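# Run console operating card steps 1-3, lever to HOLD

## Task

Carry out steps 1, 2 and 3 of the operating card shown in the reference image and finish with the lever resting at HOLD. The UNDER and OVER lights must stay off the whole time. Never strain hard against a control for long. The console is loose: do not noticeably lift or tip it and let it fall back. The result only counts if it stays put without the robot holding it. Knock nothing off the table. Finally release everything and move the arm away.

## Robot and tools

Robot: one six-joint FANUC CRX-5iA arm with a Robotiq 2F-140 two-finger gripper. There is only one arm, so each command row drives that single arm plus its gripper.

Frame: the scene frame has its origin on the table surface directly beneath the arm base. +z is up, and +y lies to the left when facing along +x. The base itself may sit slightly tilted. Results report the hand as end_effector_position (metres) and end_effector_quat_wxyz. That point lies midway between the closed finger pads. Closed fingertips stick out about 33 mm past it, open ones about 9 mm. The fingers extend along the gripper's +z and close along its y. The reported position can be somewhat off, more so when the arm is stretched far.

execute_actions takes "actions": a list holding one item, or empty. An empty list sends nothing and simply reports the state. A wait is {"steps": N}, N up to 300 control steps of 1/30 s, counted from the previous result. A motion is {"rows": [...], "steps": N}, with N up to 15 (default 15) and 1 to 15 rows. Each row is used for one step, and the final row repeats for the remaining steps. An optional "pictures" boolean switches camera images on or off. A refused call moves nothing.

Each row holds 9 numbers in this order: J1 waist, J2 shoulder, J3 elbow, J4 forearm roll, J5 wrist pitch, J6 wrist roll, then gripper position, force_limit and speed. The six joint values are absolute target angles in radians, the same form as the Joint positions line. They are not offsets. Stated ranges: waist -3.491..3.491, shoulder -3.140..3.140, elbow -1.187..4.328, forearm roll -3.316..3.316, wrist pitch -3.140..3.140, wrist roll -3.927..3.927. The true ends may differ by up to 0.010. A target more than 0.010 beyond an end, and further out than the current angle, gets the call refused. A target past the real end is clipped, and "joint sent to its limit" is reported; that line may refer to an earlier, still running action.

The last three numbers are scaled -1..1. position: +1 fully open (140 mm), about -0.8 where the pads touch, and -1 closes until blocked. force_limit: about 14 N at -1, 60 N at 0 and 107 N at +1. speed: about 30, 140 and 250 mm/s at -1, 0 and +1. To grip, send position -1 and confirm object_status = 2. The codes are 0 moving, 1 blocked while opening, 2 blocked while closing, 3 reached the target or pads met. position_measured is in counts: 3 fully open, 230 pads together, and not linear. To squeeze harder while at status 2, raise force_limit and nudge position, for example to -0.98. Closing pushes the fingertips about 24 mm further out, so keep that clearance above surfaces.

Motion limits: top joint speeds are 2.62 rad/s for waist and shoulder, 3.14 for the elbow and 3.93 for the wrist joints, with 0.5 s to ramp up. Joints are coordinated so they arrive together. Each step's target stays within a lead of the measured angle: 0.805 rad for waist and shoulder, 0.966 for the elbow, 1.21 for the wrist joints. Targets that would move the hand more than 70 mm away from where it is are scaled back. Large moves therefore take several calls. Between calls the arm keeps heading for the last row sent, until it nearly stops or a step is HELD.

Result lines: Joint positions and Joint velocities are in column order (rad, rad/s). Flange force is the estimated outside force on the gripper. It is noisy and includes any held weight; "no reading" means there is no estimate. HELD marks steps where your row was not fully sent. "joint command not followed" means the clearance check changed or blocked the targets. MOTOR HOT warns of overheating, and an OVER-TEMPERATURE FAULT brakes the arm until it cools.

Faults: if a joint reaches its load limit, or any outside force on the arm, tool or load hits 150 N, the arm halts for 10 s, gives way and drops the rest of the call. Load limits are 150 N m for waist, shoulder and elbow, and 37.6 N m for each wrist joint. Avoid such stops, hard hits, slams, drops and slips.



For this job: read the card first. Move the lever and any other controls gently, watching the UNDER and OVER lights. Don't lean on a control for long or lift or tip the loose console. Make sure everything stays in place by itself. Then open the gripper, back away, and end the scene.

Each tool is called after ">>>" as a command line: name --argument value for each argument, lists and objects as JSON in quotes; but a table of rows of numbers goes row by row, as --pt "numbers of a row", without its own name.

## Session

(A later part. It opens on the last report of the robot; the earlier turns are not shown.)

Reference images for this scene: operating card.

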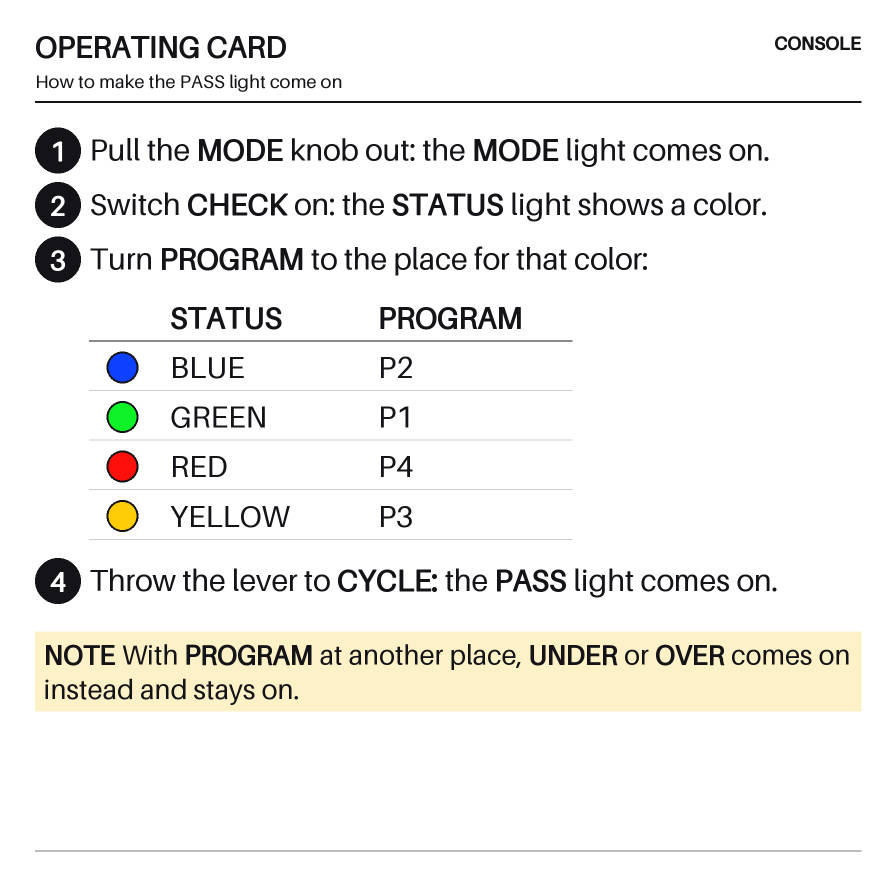

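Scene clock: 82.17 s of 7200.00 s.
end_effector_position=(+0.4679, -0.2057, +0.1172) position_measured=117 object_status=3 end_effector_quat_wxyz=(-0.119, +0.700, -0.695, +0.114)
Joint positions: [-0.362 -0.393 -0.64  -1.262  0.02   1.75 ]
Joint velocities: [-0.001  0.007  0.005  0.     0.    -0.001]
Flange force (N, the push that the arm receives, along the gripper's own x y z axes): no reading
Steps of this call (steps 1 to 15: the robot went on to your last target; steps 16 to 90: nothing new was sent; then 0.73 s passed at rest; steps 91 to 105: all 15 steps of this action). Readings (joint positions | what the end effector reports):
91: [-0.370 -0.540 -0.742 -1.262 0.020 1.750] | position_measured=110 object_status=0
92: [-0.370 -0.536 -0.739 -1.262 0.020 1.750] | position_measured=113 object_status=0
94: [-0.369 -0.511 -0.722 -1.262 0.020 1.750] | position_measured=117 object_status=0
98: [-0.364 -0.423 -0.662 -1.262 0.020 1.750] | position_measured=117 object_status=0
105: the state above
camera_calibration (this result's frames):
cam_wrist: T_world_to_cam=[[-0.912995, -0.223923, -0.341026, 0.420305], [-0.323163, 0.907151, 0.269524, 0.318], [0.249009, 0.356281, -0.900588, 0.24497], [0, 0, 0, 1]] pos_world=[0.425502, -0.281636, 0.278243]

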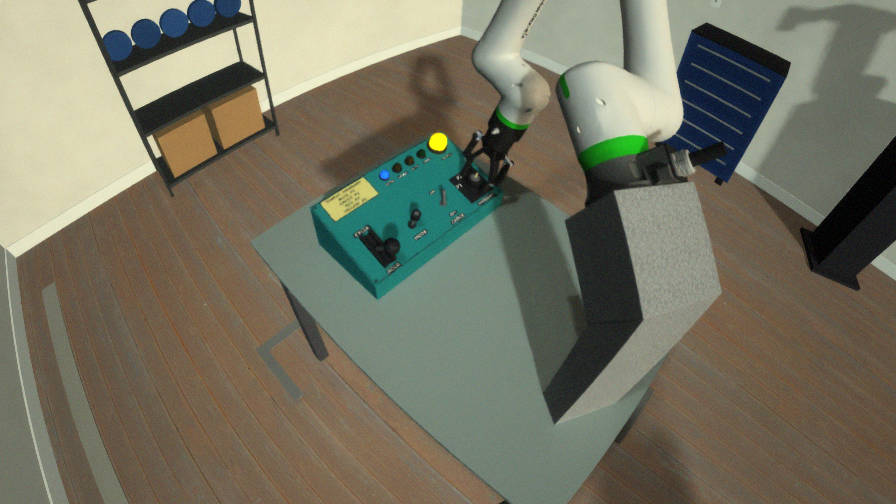

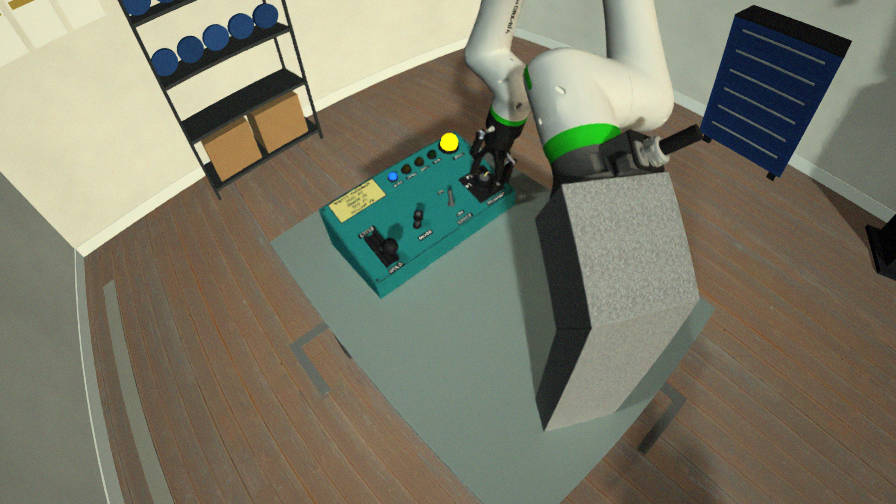

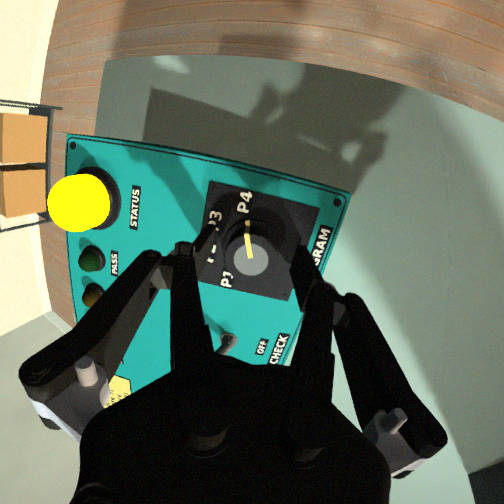

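>>> execute_actions --actions '[{"rows":[[-0.359,-0.388,-0.635,-1.262,0.02,1.75,-1,-0.4,-0.4]]}]' --pictures false

>>> execute_actions --actions '[{"rows":[[-0.359,-0.388,-0.635,-1.262,0.02,2.535,-1,-0.4,-0.4]]}]' --pictures false

>>> execute_actions --actions '[{"steps":10}]' --pictures false

>>> execute_actions --actions '[{"rows":[[-0.359,-0.388,-0.635,-1.262,0.02,2.535,0.2,-0.4,0]],"steps":10}]' --pictures false

>>> execute_actions --actions '[{"rows":[[-0.36,-0.72,-0.82,-1.262,0.02,2.535,0.2,-0.4,0]]}]' --pictures false

>>> execute_actions --actions '[{"steps":10}]'

Scene clock: 90.97 s of 7200.00 s.
end_effector_position=(+0.4706, -0.2049, +0.1163) position_measured=153 object_status=2 end_effector_quat_wxyz=(-0.120, +0.701, -0.694, +0.114)
Joint positions: [-0.359 -0.388 -0.635 -1.262  0.02   1.75 ]
Joint velocities: [ 0.001  0.     0.001 -0.001  0.     0.   ]
Flange force (N, the push that the arm receives, along the gripper's own x y z axes): no reading
Steps of this call (steps 1 to 15: the robot went on to your last target; steps 16 to 90: nothing new was sent; then 5.30 s passed at rest; steps 91 to 105: all 15 steps of this action). Readings (joint positions | what the end effector reports):
91: [-0.362 -0.392 -0.640 -1.262 0.020 1.750] | position_measured=117 object_status=0
92: [-0.361 -0.391 -0.639 -1.262 0.020 1.750] | position_measured=120 object_status=0
94: [-0.360 -0.389 -0.637 -1.262 0.020 1.750] | position_measured=130 object_status=0
98: [-0.359 -0.388 -0.636 -1.262 0.020 1.750] | position_measured=151 object_status=0
105: the state above

Scene clock: 91.47 s of 7200.00 s.
end_effector_position=(+0.4707, -0.2050, +0.1163) position_measured=153 object_status=2 end_effector_quat_wxyz=(-0.076, +0.892, -0.421, +0.147)
Joint positions: [-0.359 -0.388 -0.635 -1.262  0.02   2.429]
Joint velocities: [-0.001 -0.001 -0.001  0.001 -0.001  1.242]
Flange force (N, the push that the arm receives, along the gripper's own x y z axes): no reading
Steps of this call (steps 1 to 15: all 15 steps of this action). Readings (joint positions | what the end effector reports):
1: [-0.359 -0.388 -0.635 -1.262 0.020 1.751] | position_measured=153 object_status=2
2: [-0.359 -0.388 -0.635 -1.262 0.020 1.757] | position_measured=153 object_status=2
4: [-0.359 -0.388 -0.635 -1.262 0.020 1.795] | position_measured=153 object_status=2
8: [-0.359 -0.388 -0.635 -1.262 0.020 1.974] | position_measured=153 object_status=2
15: the state above

Scene clock: 91.80 s of 7200.00 s.
end_effector_position=(+0.4707, -0.2050, +0.1163) position_measured=153 object_status=2 end_effector_quat_wxyz=(-0.068, +0.913, -0.373, +0.151)
Joint positions: [-0.359 -0.388 -0.635 -1.262  0.02   2.535]
Joint velocities: [ 0.     0.    -0.     0.001  0.    -0.001]
Flange force (N, the push that the arm receives, along the gripper's own x y z axes): no reading
Steps of this call (steps 1 to 10: the robot went on to your last target). Readings (joint positions | what the end effector reports):
1: [-0.359 -0.388 -0.635 -1.262 0.020 2.467] | position_measured=153 object_status=2
2: [-0.359 -0.388 -0.635 -1.262 0.020 2.496] | position_measured=153 object_status=2
4: [-0.359 -0.388 -0.635 -1.262 0.020 2.529] | position_measured=153 object_status=2
8: [-0.359 -0.388 -0.635 -1.262 0.020 2.535] | position_measured=153 object_status=2
10: the state above

Scene clock: 92.13 s of 7200.00 s.
end_effector_position=(+0.4709, -0.2050, +0.1163) position_measured=104 object_status=0 end_effector_quat_wxyz=(-0.068, +0.913, -0.373, +0.151)
Joint positions: [-0.359 -0.388 -0.635 -1.262  0.02   2.535]
Joint velocities: [-0.001  0.001 -0.004  0.002  0.001  0.   ]
Flange force (N, the push that the arm receives, along the gripper's own x y z axes): no reading
Steps of this call (steps 1 to 10: all 10 steps of this action). Readings (joint positions | what the end effector reports):
1: [-0.359 -0.388 -0.635 -1.262 0.020 2.535] | position_measured=153 object_status=0
2: [-0.359 -0.388 -0.635 -1.262 0.020 2.535] | position_measured=153 object_status=0
4: [-0.359 -0.388 -0.635 -1.262 0.020 2.535] | position_measured=133 object_status=0
8: [-0.359 -0.388 -0.635 -1.262 0.020 2.535] | position_measured=105 object_status=0
10: the state above

Scene clock: 92.63 s of 7200.00 s.
end_effector_position=(+0.4593, -0.2168, +0.1999) position_measured=104 object_status=3 end_effector_quat_wxyz=(-0.061, +0.898, -0.375, +0.221)
Joint positions: [-0.36  -0.712 -0.815 -1.262  0.02   2.535]
Joint velocities: [-0.001 -0.232 -0.129 -0.001  0.001  0.003]
Flange force (N, the push that the arm receives, along the gripper's own x y z axes): no reading
Steps of this call (steps 1 to 15: all 15 steps of this action). Readings (joint positions | what the end effector reports):
1: [-0.359 -0.388 -0.635 -1.262 0.020 2.535] | position_measured=104 object_status=0
2: [-0.359 -0.392 -0.637 -1.262 0.020 2.535] | position_measured=104 object_status=0
4: [-0.359 -0.417 -0.651 -1.262 0.020 2.535] | position_measured=104 object_status=3
8: [-0.359 -0.537 -0.718 -1.262 0.020 2.535] | position_measured=104 object_status=3
15: the state above

Scene clock: 92.97 s of 7200.00 s.
end_effector_position=(+0.4587, -0.2169, +0.2018) position_measured=104 object_status=3 end_effector_quat_wxyz=(-0.061, +0.898, -0.375, +0.223)
Joint positions: [-0.36  -0.72  -0.82  -1.262  0.02   2.535]
Joint velocities: [-0.001 -0.001 -0.    -0.001 -0.    -0.   ]
Flange force (N, the push that the arm receives, along the gripper's own x y z axes): no reading
Steps of this call (steps 1 to 10: the robot went on to your last target). Readings (joint positions | what the end effector reports):
1: [-0.360 -0.717 -0.818 -1.262 0.020 2.535] | position_measured=104 object_status=3
2: [-0.360 -0.719 -0.819 -1.262 0.020 2.535] | position_measured=104 object_status=3
4: [-0.360 -0.719 -0.820 -1.262 0.020 2.535] | position_measured=104 object_status=3
8: [-0.360 -0.720 -0.820 -1.262 0.020 2.535] | position_measured=104 object_status=3
10: the state above
camera_calibration (this result's frames):
cam_wrist: T_world_to_cam=[[-0.48544, -0.847588, -0.214339, 0.0813265], [-0.858425, 0.50856, -0.0668797, 0.529249], [0.165691, 0.151528, -0.974467, 0.336137], [0, 0, 0, 1]] pos_world=[0.438106, -0.251158, 0.380382]

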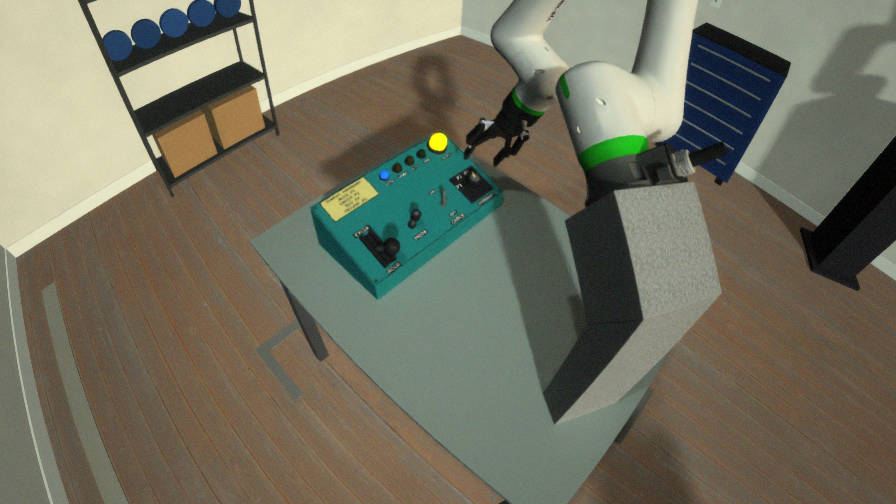

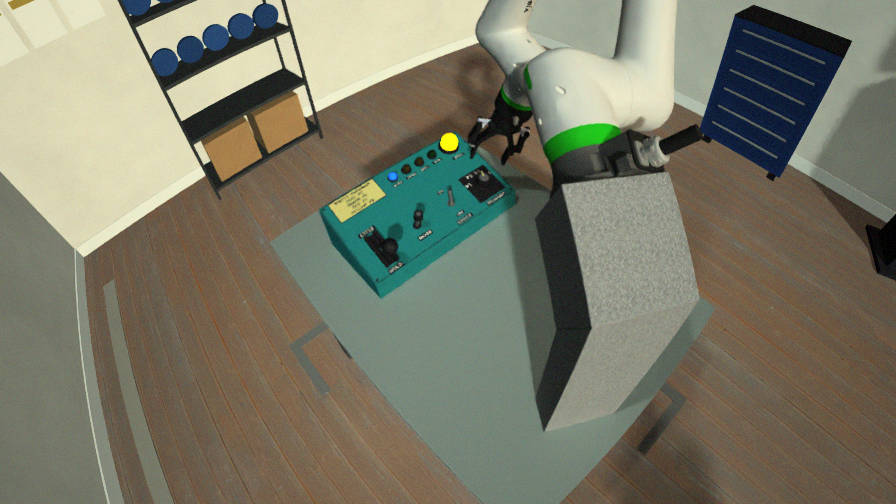

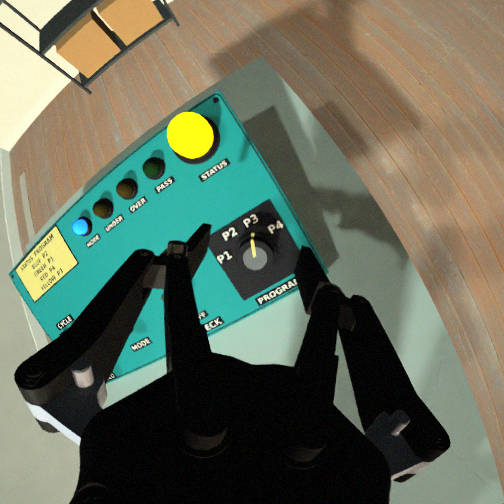

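>>> finished_scene --scene 2

The scene is finished: the task was done.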